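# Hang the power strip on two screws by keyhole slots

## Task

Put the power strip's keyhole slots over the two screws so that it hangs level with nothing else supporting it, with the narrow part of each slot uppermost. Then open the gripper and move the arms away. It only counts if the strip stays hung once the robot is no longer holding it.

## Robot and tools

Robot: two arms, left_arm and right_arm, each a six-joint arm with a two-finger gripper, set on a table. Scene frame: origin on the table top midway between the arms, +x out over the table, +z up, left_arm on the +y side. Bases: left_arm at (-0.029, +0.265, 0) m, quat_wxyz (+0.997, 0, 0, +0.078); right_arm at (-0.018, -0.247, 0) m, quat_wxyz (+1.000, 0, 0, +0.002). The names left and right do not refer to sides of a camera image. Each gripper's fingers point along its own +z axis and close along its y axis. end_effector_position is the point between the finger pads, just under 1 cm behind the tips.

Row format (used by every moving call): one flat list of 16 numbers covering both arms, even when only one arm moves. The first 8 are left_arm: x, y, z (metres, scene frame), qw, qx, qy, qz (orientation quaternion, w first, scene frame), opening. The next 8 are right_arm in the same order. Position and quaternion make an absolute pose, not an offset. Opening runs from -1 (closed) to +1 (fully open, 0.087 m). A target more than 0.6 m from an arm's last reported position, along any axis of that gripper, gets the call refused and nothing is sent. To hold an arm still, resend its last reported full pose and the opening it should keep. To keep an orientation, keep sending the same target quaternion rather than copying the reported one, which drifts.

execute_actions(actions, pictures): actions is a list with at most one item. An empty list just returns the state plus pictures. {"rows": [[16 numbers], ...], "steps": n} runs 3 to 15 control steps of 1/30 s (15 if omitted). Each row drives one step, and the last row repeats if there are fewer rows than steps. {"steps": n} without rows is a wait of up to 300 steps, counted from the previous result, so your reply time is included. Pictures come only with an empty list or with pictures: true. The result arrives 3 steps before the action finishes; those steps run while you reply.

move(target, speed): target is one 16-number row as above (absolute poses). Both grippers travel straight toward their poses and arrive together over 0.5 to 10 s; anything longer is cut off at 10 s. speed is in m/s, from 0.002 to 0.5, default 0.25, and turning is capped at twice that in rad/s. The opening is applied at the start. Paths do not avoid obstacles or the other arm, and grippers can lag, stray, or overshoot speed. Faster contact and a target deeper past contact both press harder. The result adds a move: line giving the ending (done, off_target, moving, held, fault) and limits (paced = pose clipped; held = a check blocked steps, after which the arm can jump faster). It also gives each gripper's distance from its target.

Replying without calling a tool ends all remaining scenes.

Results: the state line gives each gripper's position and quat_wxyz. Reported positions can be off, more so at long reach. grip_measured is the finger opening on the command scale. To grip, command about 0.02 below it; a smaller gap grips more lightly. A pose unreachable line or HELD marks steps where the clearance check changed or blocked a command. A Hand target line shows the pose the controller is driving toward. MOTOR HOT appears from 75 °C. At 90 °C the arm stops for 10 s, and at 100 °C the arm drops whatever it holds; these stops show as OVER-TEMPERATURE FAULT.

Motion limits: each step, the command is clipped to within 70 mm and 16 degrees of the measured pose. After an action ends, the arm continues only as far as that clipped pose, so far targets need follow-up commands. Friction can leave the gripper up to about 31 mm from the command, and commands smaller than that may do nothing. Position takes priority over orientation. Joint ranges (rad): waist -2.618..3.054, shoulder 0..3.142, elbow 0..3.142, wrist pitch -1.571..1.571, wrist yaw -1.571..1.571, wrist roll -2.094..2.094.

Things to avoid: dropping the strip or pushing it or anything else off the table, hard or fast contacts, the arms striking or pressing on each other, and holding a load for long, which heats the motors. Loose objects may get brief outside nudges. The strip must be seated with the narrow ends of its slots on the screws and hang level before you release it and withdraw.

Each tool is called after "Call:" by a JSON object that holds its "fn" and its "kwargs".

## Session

Call:
{"fn": "execute_actions", "kwargs": {"actions": []}}

Scene clock: 0.00 s of 5050.00 s.
left_arm: end_effector_position=(+0.1743, +0.5330, +0.3577) grip_measured=+0.991 end_effector_quat_wxyz=(-0.382, +0.919, -0.084, -0.041) | right_arm: end_effector_position=(+0.3158, -0.4718, +0.3316) grip_measured=+0.982 end_effector_quat_wxyz=(+0.637, -0.067, +0.736, +0.221)
Joint positions: left_arm=[ 0.578  1.482  1.995 -1.498 -0.563 -2.051  0.087] | right_arm=[-1.035  1.691  1.687 -0.678 -1.425 -0.433  0.087]
Joint velocities: left_arm=[ 0.007 -0.007  0.007  0.007 -0.051  0.022 -0.   ] | right_arm=[-0.022  0.002 -0.007 -0.037  0.066 -0.007 -0.   ]
Motor temperatures (°C, as the motors report them): left_arm=[23 22 23 26 20 22] | right_arm=[23 24 29 28 22 20]
Hand target (left_arm): +0.174, +0.533, +0.358; -0.382, +0.919, -0.084, -0.041
Hand target (right_arm): +0.316, -0.472, +0.332; +0.637, -0.067, +0.736, +0.221

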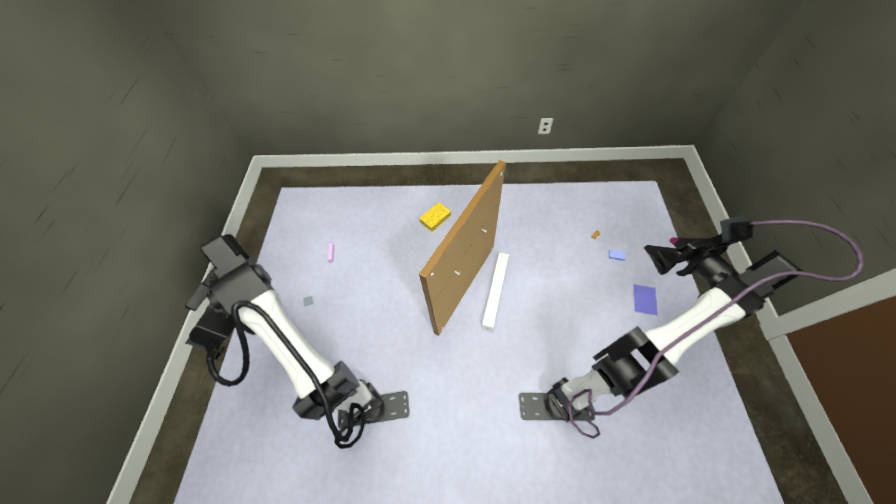

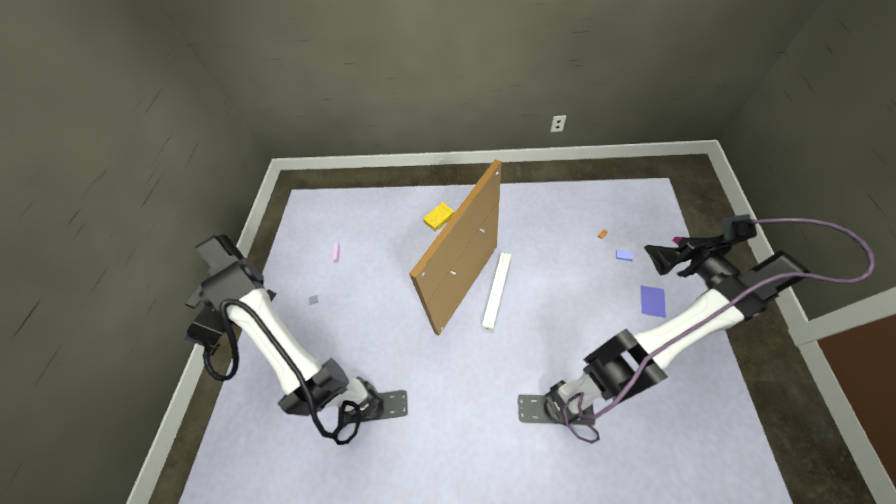

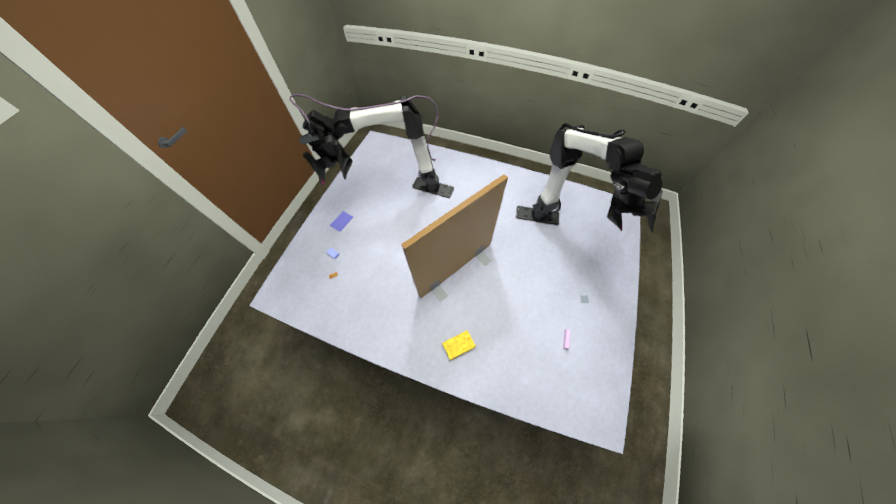

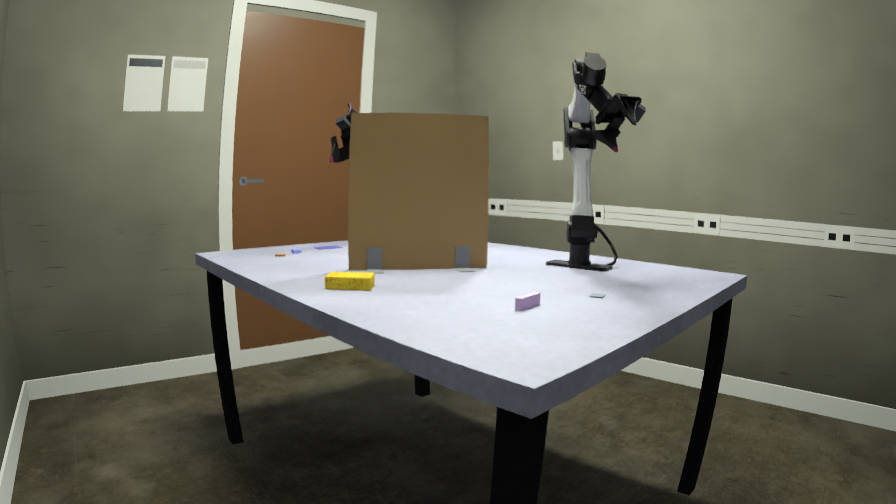

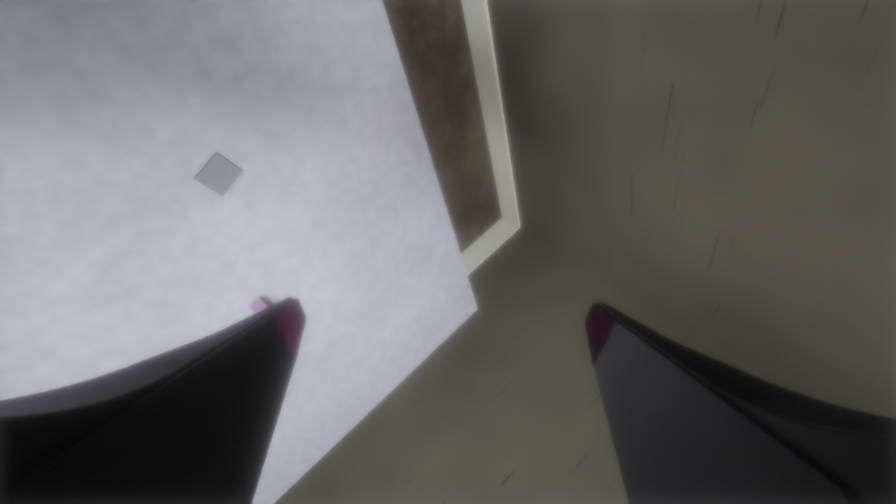

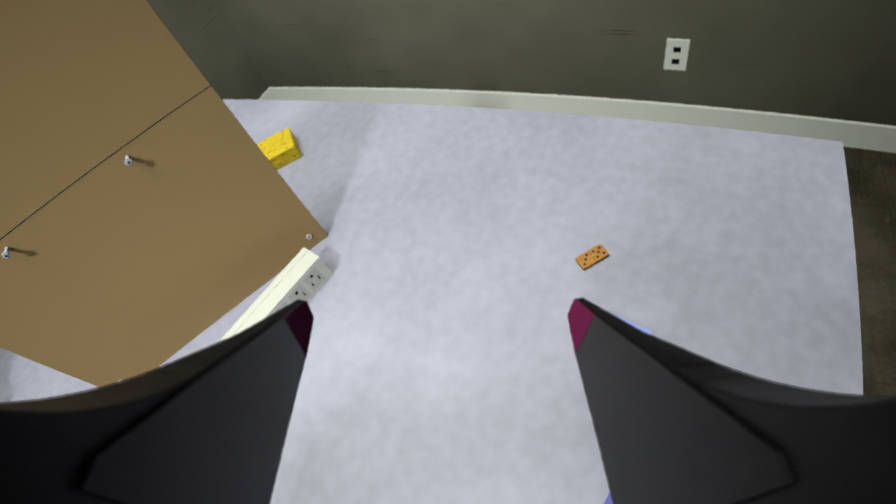

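Call:
{"fn": "move", "kwargs": {"target": [0.174,0.533,0.358,-0.382,0.919,-0.084,-0.041,1,0.33,-0.13,0.16,0,0.087,0.996,0,1]}}

Scene clock: 3.83 s of 5050.00 s.
left_arm: end_effector_position=(+0.1743, +0.5330, +0.3577) grip_measured=+0.991 end_effector_quat_wxyz=(-0.382, +0.919, -0.084, -0.041) | right_arm: end_effector_position=(+0.3280, -0.1289, +0.1562) grip_measured=+0.982 end_effector_quat_wxyz=(+0.019, +0.080, +0.997, +0.005)
Joint positions: left_arm=[ 0.578  1.482  1.995 -1.498 -0.563 -2.051  0.087] | right_arm=[ 0.28   2.079  2.091 -1.543  0.005  0.444  0.087]
Joint velocities: left_arm=[-0.012 -0.022 -0.002 -0.051  0.022 -0.007 -0.   ] | right_arm=[-0.007 -0.002 -0.002  0.066  0.022 -0.007  0.   ]
Motor temperatures (°C, as the motors report them): left_arm=[23 22 23 27 20 22] | right_arm=[23 24 30 28 22 20]
Hand target (left_arm): +0.174, +0.533, +0.358; -0.382, +0.919, -0.084, -0.041
Hand target (right_arm): +0.329, -0.128, +0.160; +0.021, +0.084, +0.996, +0.002
Off the commanded pose (left_arm): 0.000 m, 0 deg.
Off the commanded pose (right_arm): 0.004 m, 2 deg.
joint sent to its limit (right arm) — the command would take joint 4 (wrist pitch) past its lower limit, so that joint was sent only as far as its limit.
Kept back: nothing.
move: done

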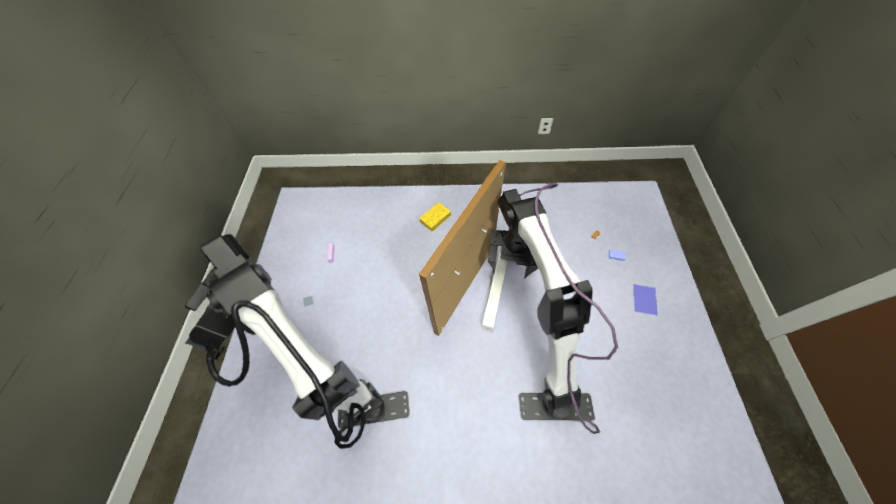

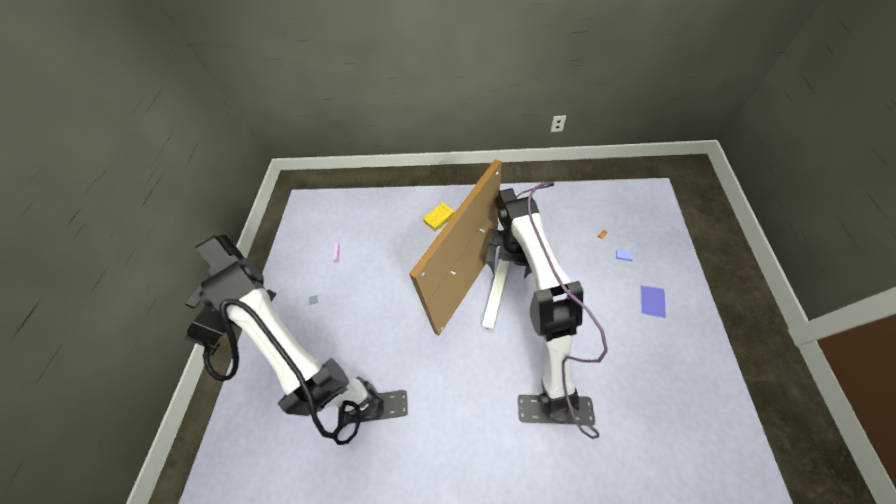

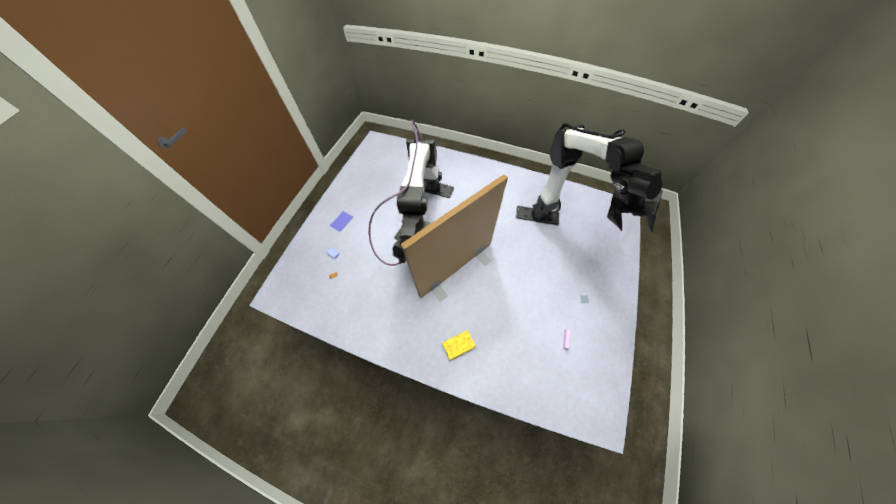

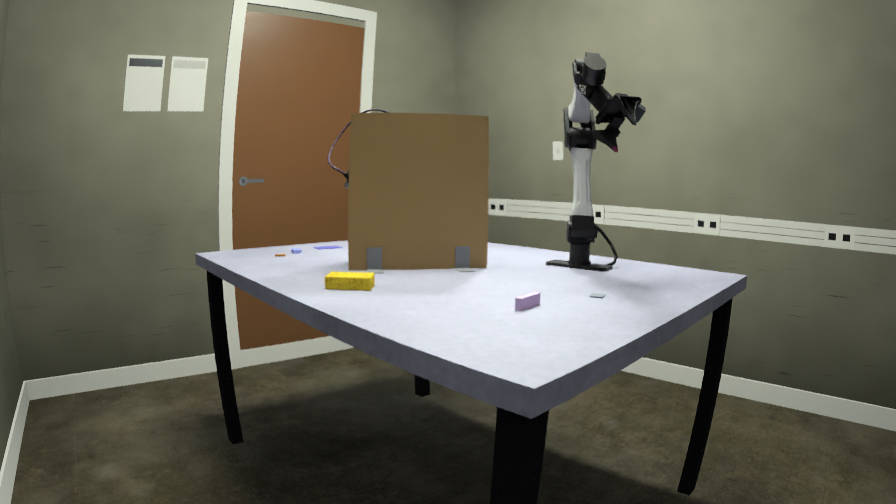

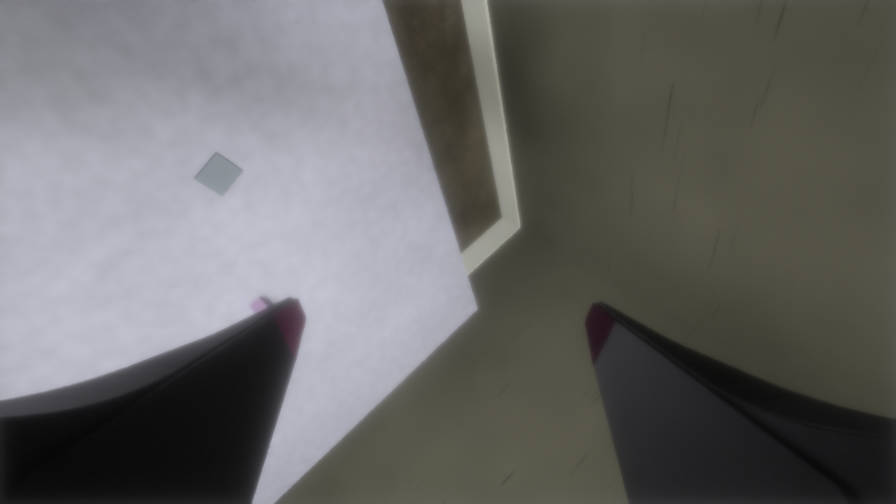

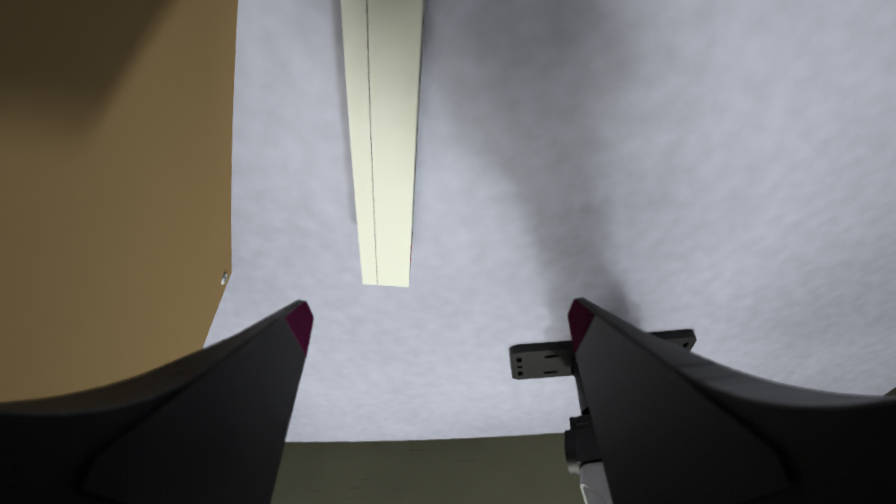

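Call:
{"fn": "move", "kwargs": {"target": [0.174,0.533,0.358,-0.382,0.919,-0.084,-0.041,1,0.28,-0.088,0.07,0,0.13,0.991,0,0.4], "speed": 0.15}}

Scene clock: 5.33 s of 5050.00 s.
left_arm: end_effector_position=(+0.1743, +0.5330, +0.3577) grip_measured=+0.991 end_effector_quat_wxyz=(-0.382, +0.919, -0.084, -0.041) | right_arm: end_effector_position=(+0.2808, -0.0969, +0.0667) grip_measured=+0.400 end_effector_quat_wxyz=(-0.016, +0.137, +0.990, -0.007)
Joint positions: left_arm=[ 0.578  1.482  1.995 -1.498 -0.563 -2.051  0.087] | right_arm=[ 0.385  1.983  1.582 -1.204 -0.003  0.663  0.061]
Joint velocities: left_arm=[ 0.002  0.007  0.002 -0.037 -0.037 -0.081  0.001] | right_arm=[-0.002  0.007 -0.002  0.037 -0.051 -0.022 -0.001]
Motor temperatures (°C, as the motors report them): left_arm=[23 22 23 27 20 22] | right_arm=[23 25 30 28 22 20]
Hand target (left_arm): +0.174, +0.533, +0.358; -0.382, +0.919, -0.084, -0.041
Hand target (right_arm): +0.280, -0.088, +0.070; +0.000, +0.130, +0.992, +0.001
Off the commanded pose (left_arm): 0.000 m, 0 deg.
Off the commanded pose (right_arm): 0.009 m, 2 deg.
Kept back: nothing.
move: done

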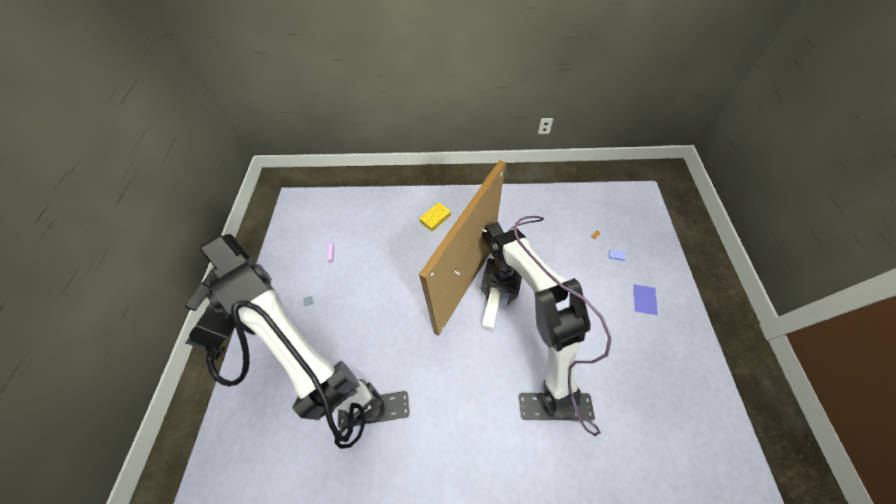

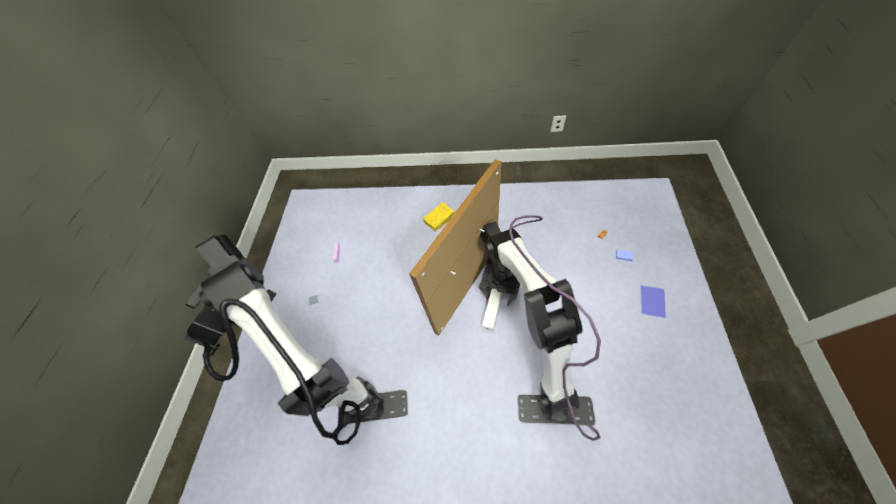

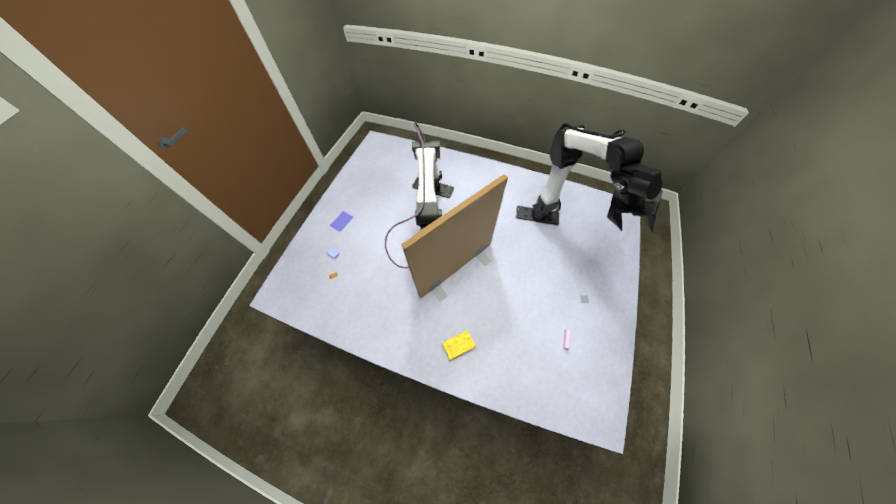

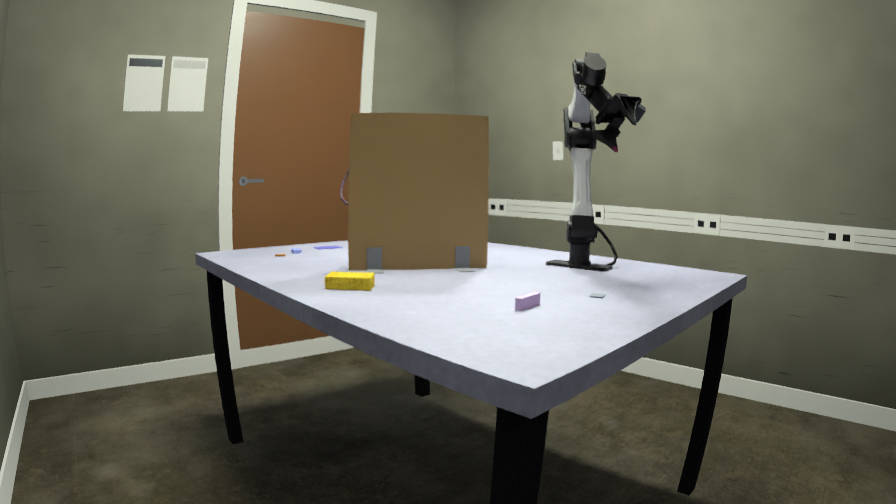

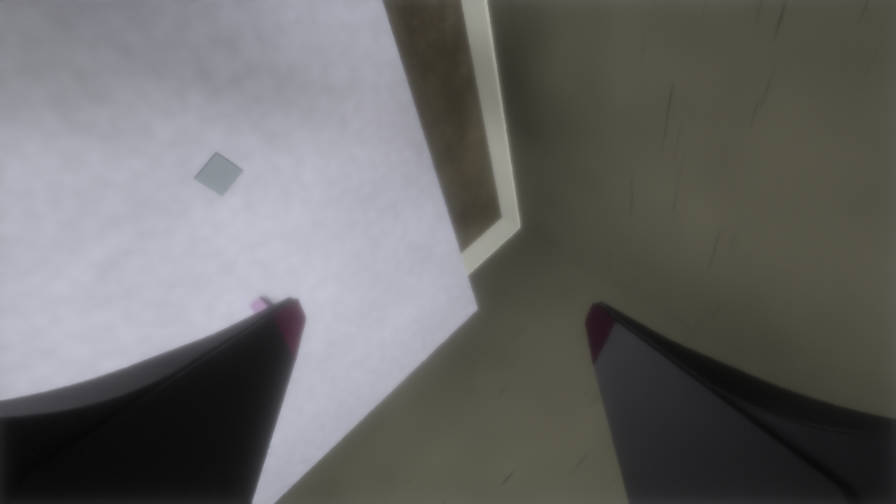

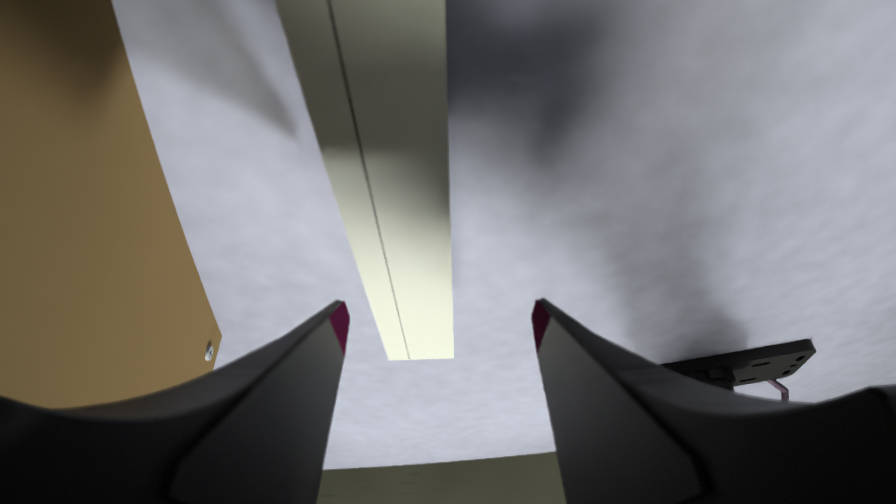

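Call:
{"fn": "move", "kwargs": {"target": [0.174,0.533,0.358,-0.382,0.919,-0.084,-0.041,1,0.25,-0.068,0.065,0,0.13,0.991,0,1], "speed": 0.1}}

Call:
{"fn": "move", "kwargs": {"target": [0.174,0.533,0.358,-0.382,0.919,-0.084,-0.041,1,0.25,-0.068,0.028,0,0.13,0.991,0,1], "speed": 0.1}}

Call:
{"fn": "move", "kwargs": {"target": [0.174,0.533,0.358,-0.382,0.919,-0.084,-0.041,1,0.25,-0.068,0.028,0,0.13,0.991,0,-0.4]}}

Scene clock: 6.43 s of 5050.00 s.
left_arm: end_effector_position=(+0.1743, +0.5330, +0.3577) grip_measured=+0.991 end_effector_quat_wxyz=(-0.382, +0.919, -0.084, -0.041) | right_arm: end_effector_position=(+0.2502, -0.0809, +0.0644) grip_measured=+0.981 end_effector_quat_wxyz=(-0.018, +0.143, +0.989, -0.008)
Joint positions: left_arm=[ 0.578  1.482  1.995 -1.498 -0.563 -2.051  0.087] | right_arm=[ 0.459  1.907  1.465 -1.168 -0.006  0.75   0.087]
Joint velocities: left_arm=[-0.027  0.007 -0.017 -0.007  0.066 -0.022 -0.   ] | right_arm=[-0.002 -0.002 -0.002 -0.022 -0.037  0.125  0.001]
Motor temperatures (°C, as the motors report them): left_arm=[23 22 23 27 20 22] | right_arm=[23 25 30 28 22 20]
Hand target (left_arm): +0.174, +0.533, +0.358; -0.382, +0.919, -0.084, -0.041
Hand target (right_arm): +0.250, -0.068, +0.065; -0.000, +0.130, +0.991, +0.001
Off the commanded pose (left_arm): 0.000 m, 0 deg.
Off the commanded pose (right_arm): 0.013 m, 3 deg.
Kept back: nothing.
move: off_target (right_arm)

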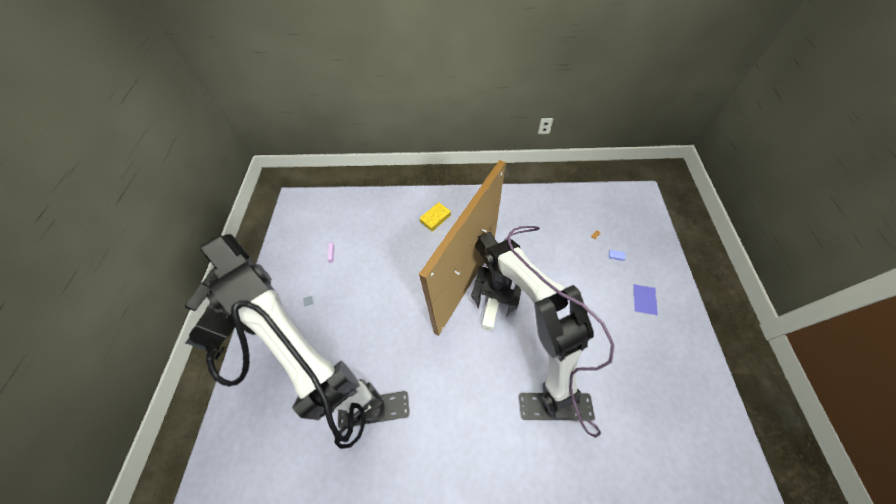

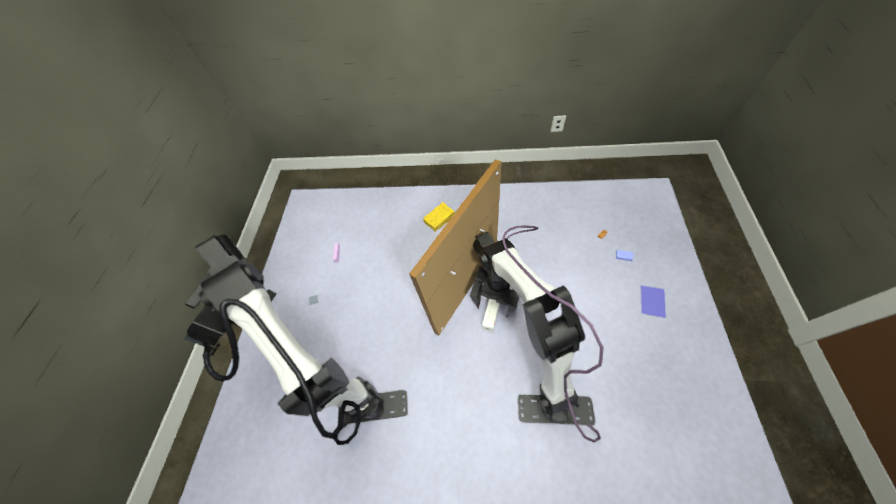

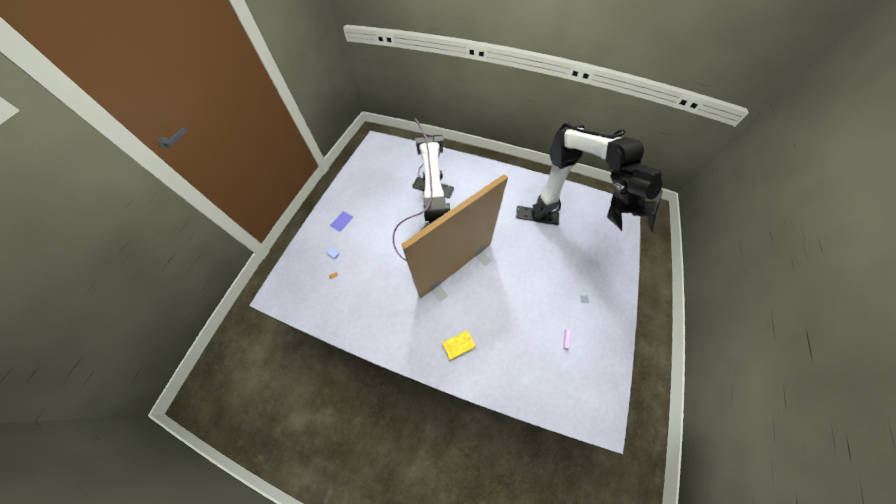

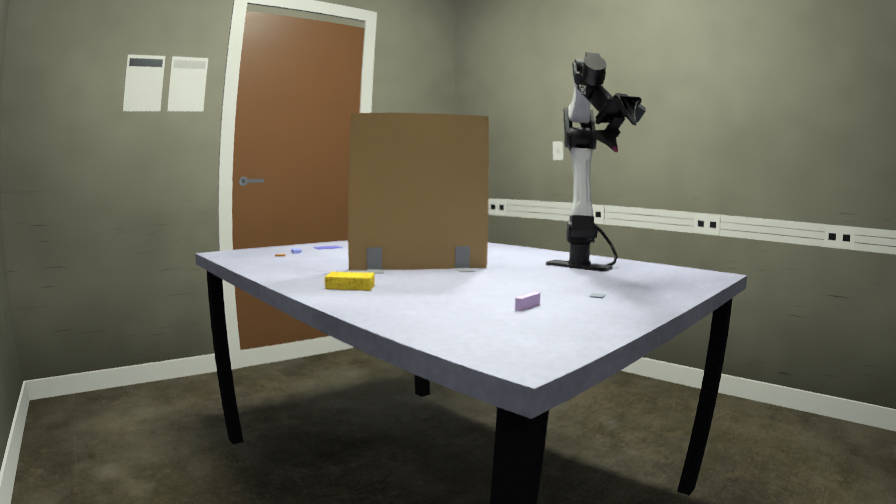

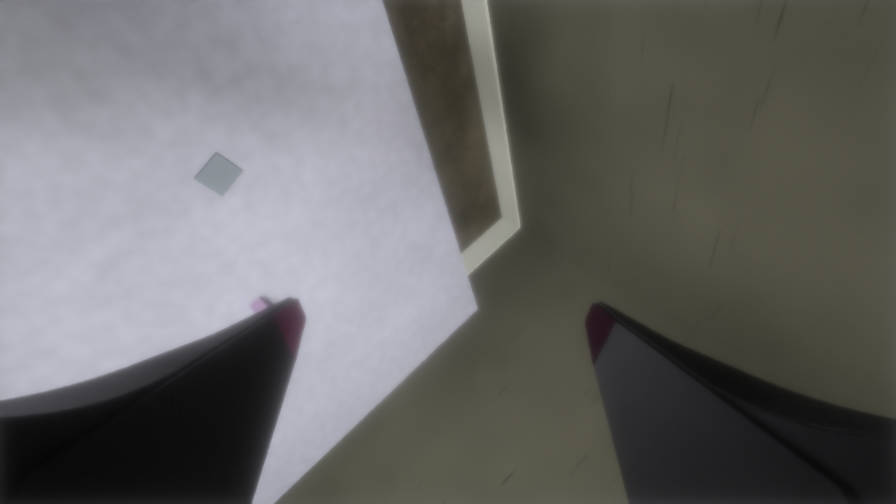

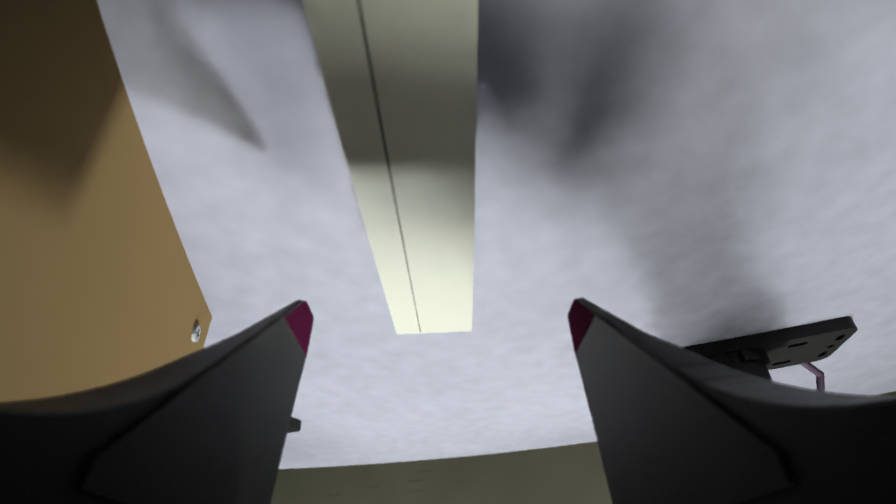

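Scene clock: 7.20 s of 5050.00 s.
left_arm: end_effector_position=(+0.1743, +0.5330, +0.3577) grip_measured=+0.991 end_effector_quat_wxyz=(-0.382, +0.919, -0.084, -0.041) | right_arm: end_effector_position=(+0.2495, -0.0764, +0.0405) grip_measured=+0.981 end_effector_quat_wxyz=(-0.005, +0.138, +0.990, +0.000)
Joint positions: left_arm=[ 0.578  1.482  1.995 -1.498 -0.563 -2.051  0.087] | right_arm=[ 0.472  1.907  1.372 -1.045 -0.006  0.753  0.087]
Joint velocities: left_arm=[ 0.002 -0.012  0.002 -0.095  0.022  0.022 -0.   ] | right_arm=[-0.022  0.007  0.017  0.037 -0.037 -0.022  0.001]
Motor temperatures (°C, as the motors report them): left_arm=[23 22 23 27 20 22] | right_arm=[23 25 30 28 22 20]
Hand target (left_arm): +0.174, +0.533, +0.358; -0.382, +0.919, -0.084, -0.041
Hand target (right_arm): +0.250, -0.068, +0.029; -0.000, +0.130, +0.991, +0.000
Off the commanded pose (left_arm): 0.000 m, 0 deg.
Off the commanded pose (right_arm): 0.015 m, 1 deg.
Kept back: nothing.
move: off_target (right_arm)

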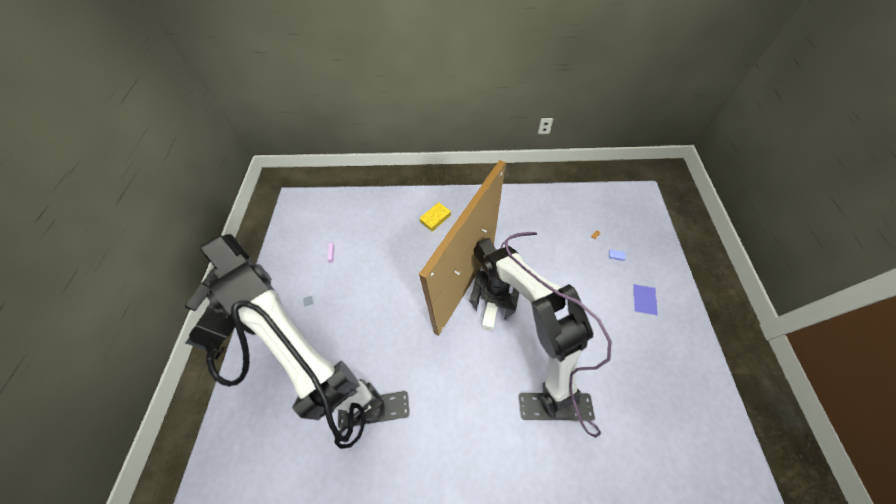

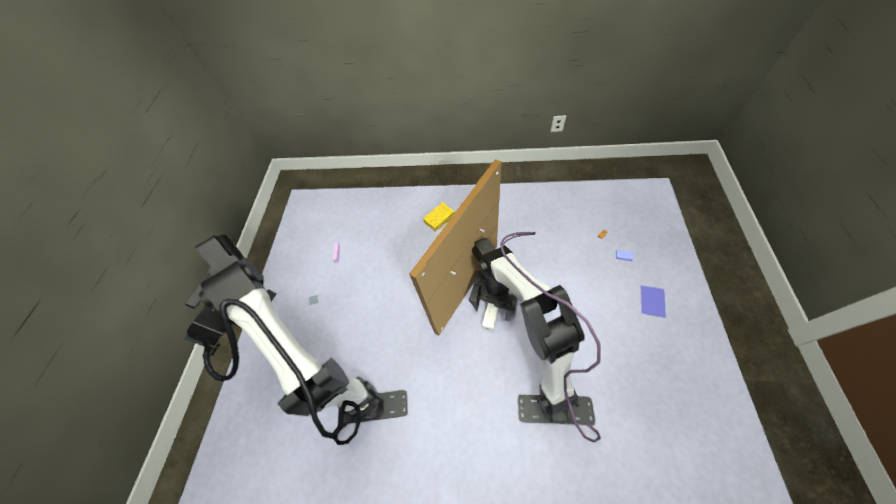

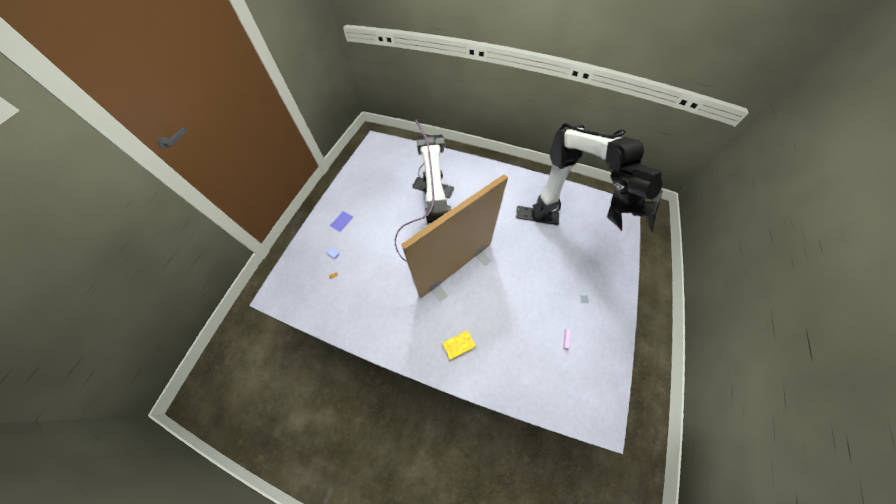

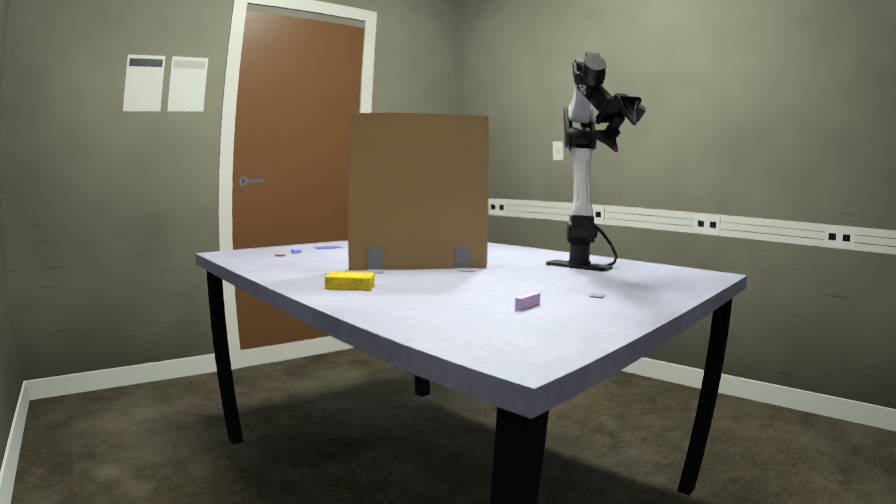

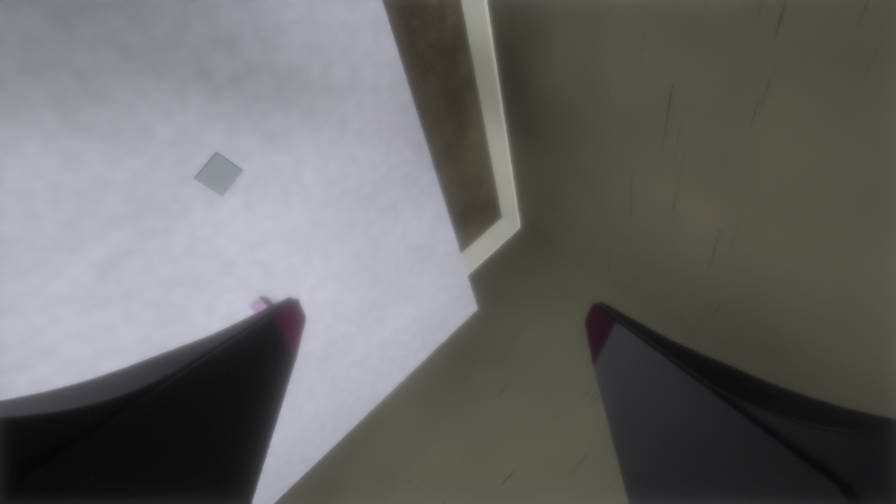

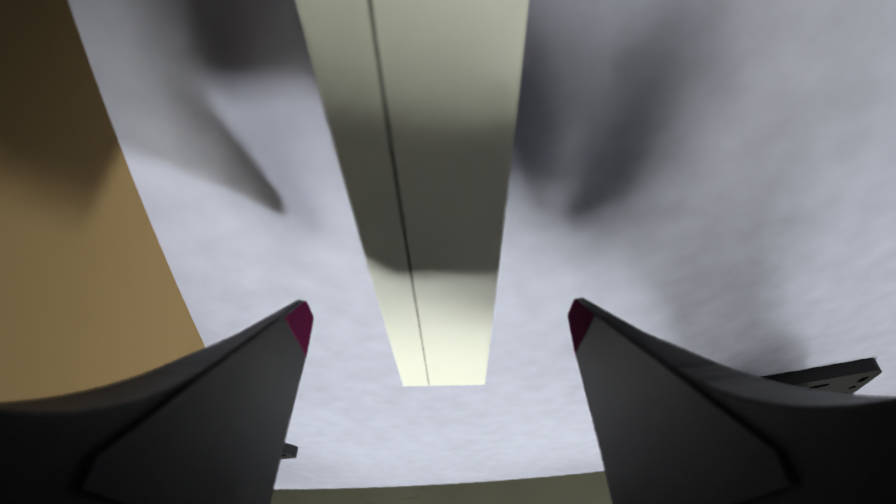

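Scene clock: 7.90 s of 5050.00 s.
left_arm: end_effector_position=(+0.1743, +0.5330, +0.3577) grip_measured=+0.991 end_effector_quat_wxyz=(-0.382, +0.919, -0.084, -0.041) | right_arm: end_effector_position=(+0.2493, -0.0763, +0.0405) grip_measured=-0.277 end_effector_quat_wxyz=(-0.006, +0.138, +0.990, +0.000)
Joint positions: left_arm=[ 0.578  1.482  1.995 -1.498 -0.563 -2.051  0.087] | right_arm=[ 0.472  1.907  1.372 -1.045 -0.008  0.752  0.032]
Joint velocities: left_arm=[ 0.017 -0.002 -0.012 -0.022 -0.022  0.007  0.   ] | right_arm=[-0.007  0.007  0.007 -0.037 -0.037 -0.022 -0.001]
Motor temperatures (°C, as the motors report them): left_arm=[23 22 23 27 20 22] | right_arm=[23 25 30 28 22 20]
Hand target (left_arm): +0.174, +0.533, +0.358; -0.382, +0.919, -0.084, -0.041
Hand target (right_arm): +0.249, -0.068, +0.029; -0.000, +0.130, +0.992, +0.000
Off the commanded pose (left_arm): 0.000 m, 0 deg.
Off the commanded pose (right_arm): 0.015 m, 1 deg.
Kept back: nothing.
move: off_target (right_arm)

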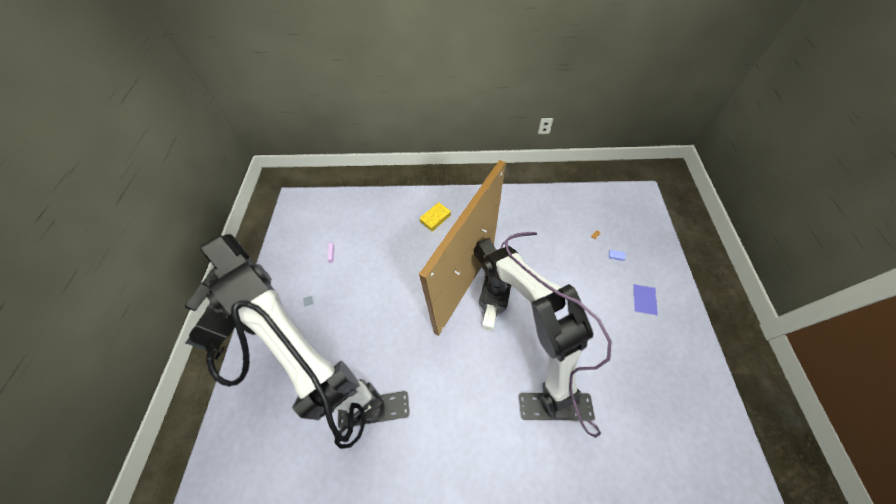

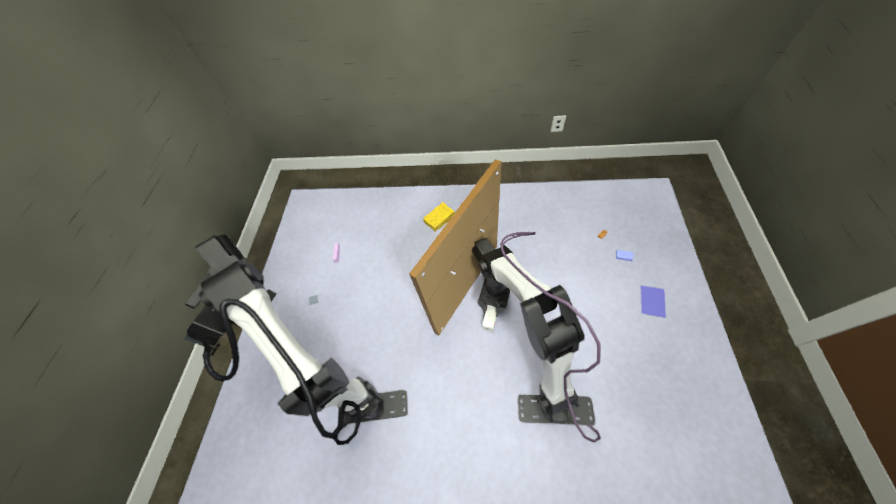

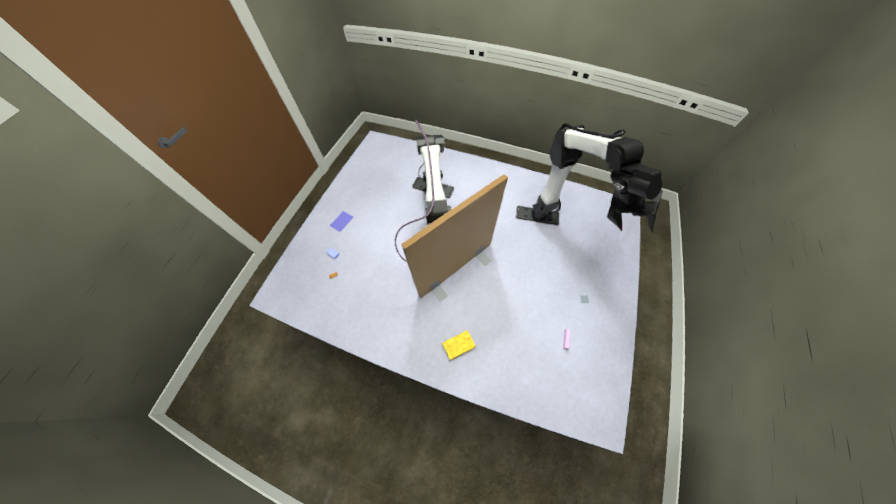

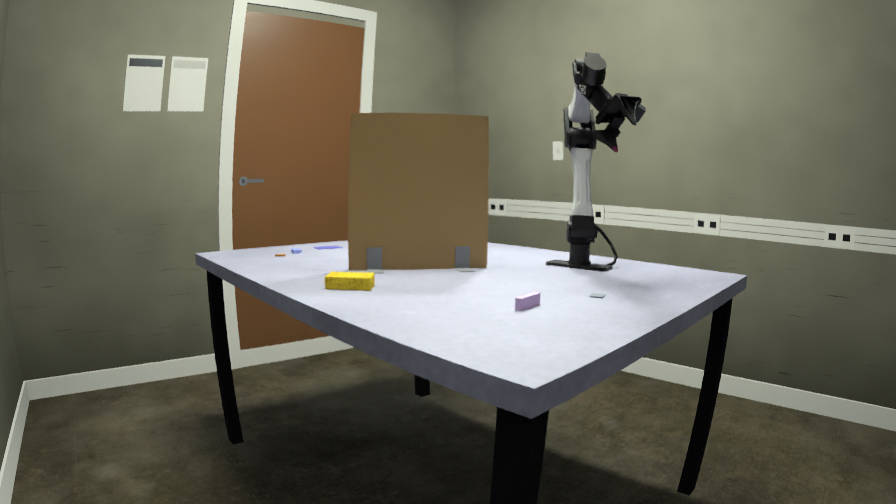

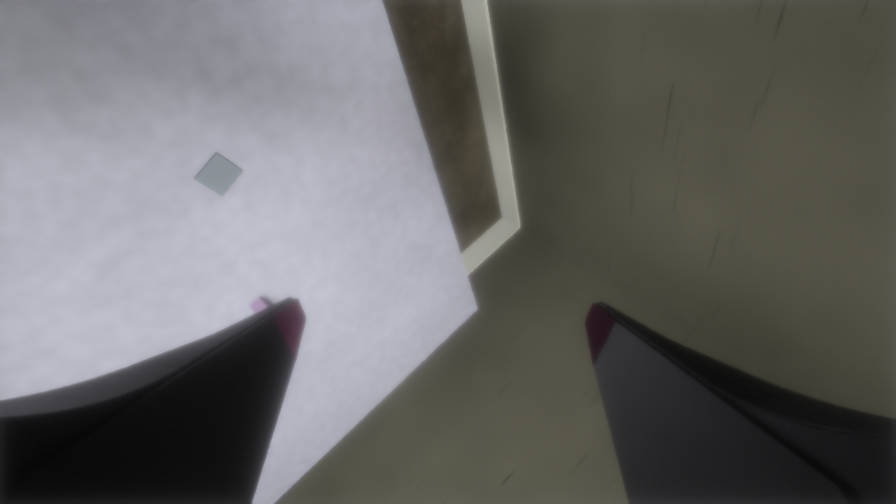

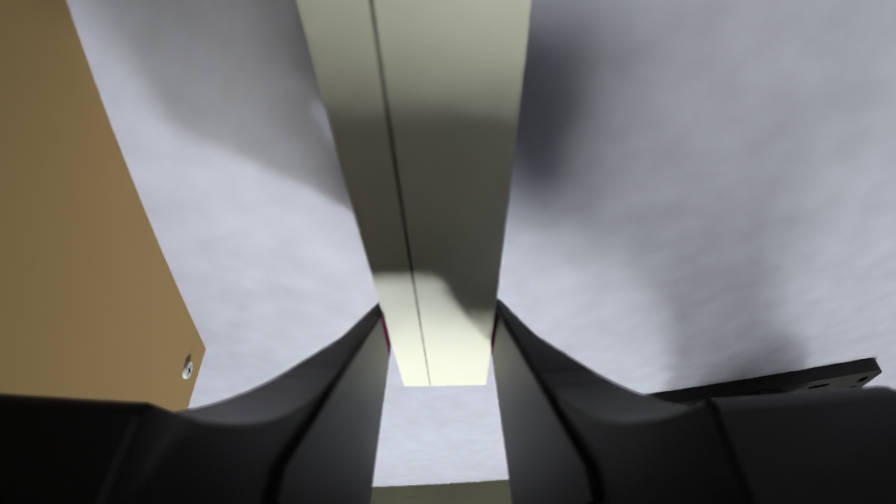

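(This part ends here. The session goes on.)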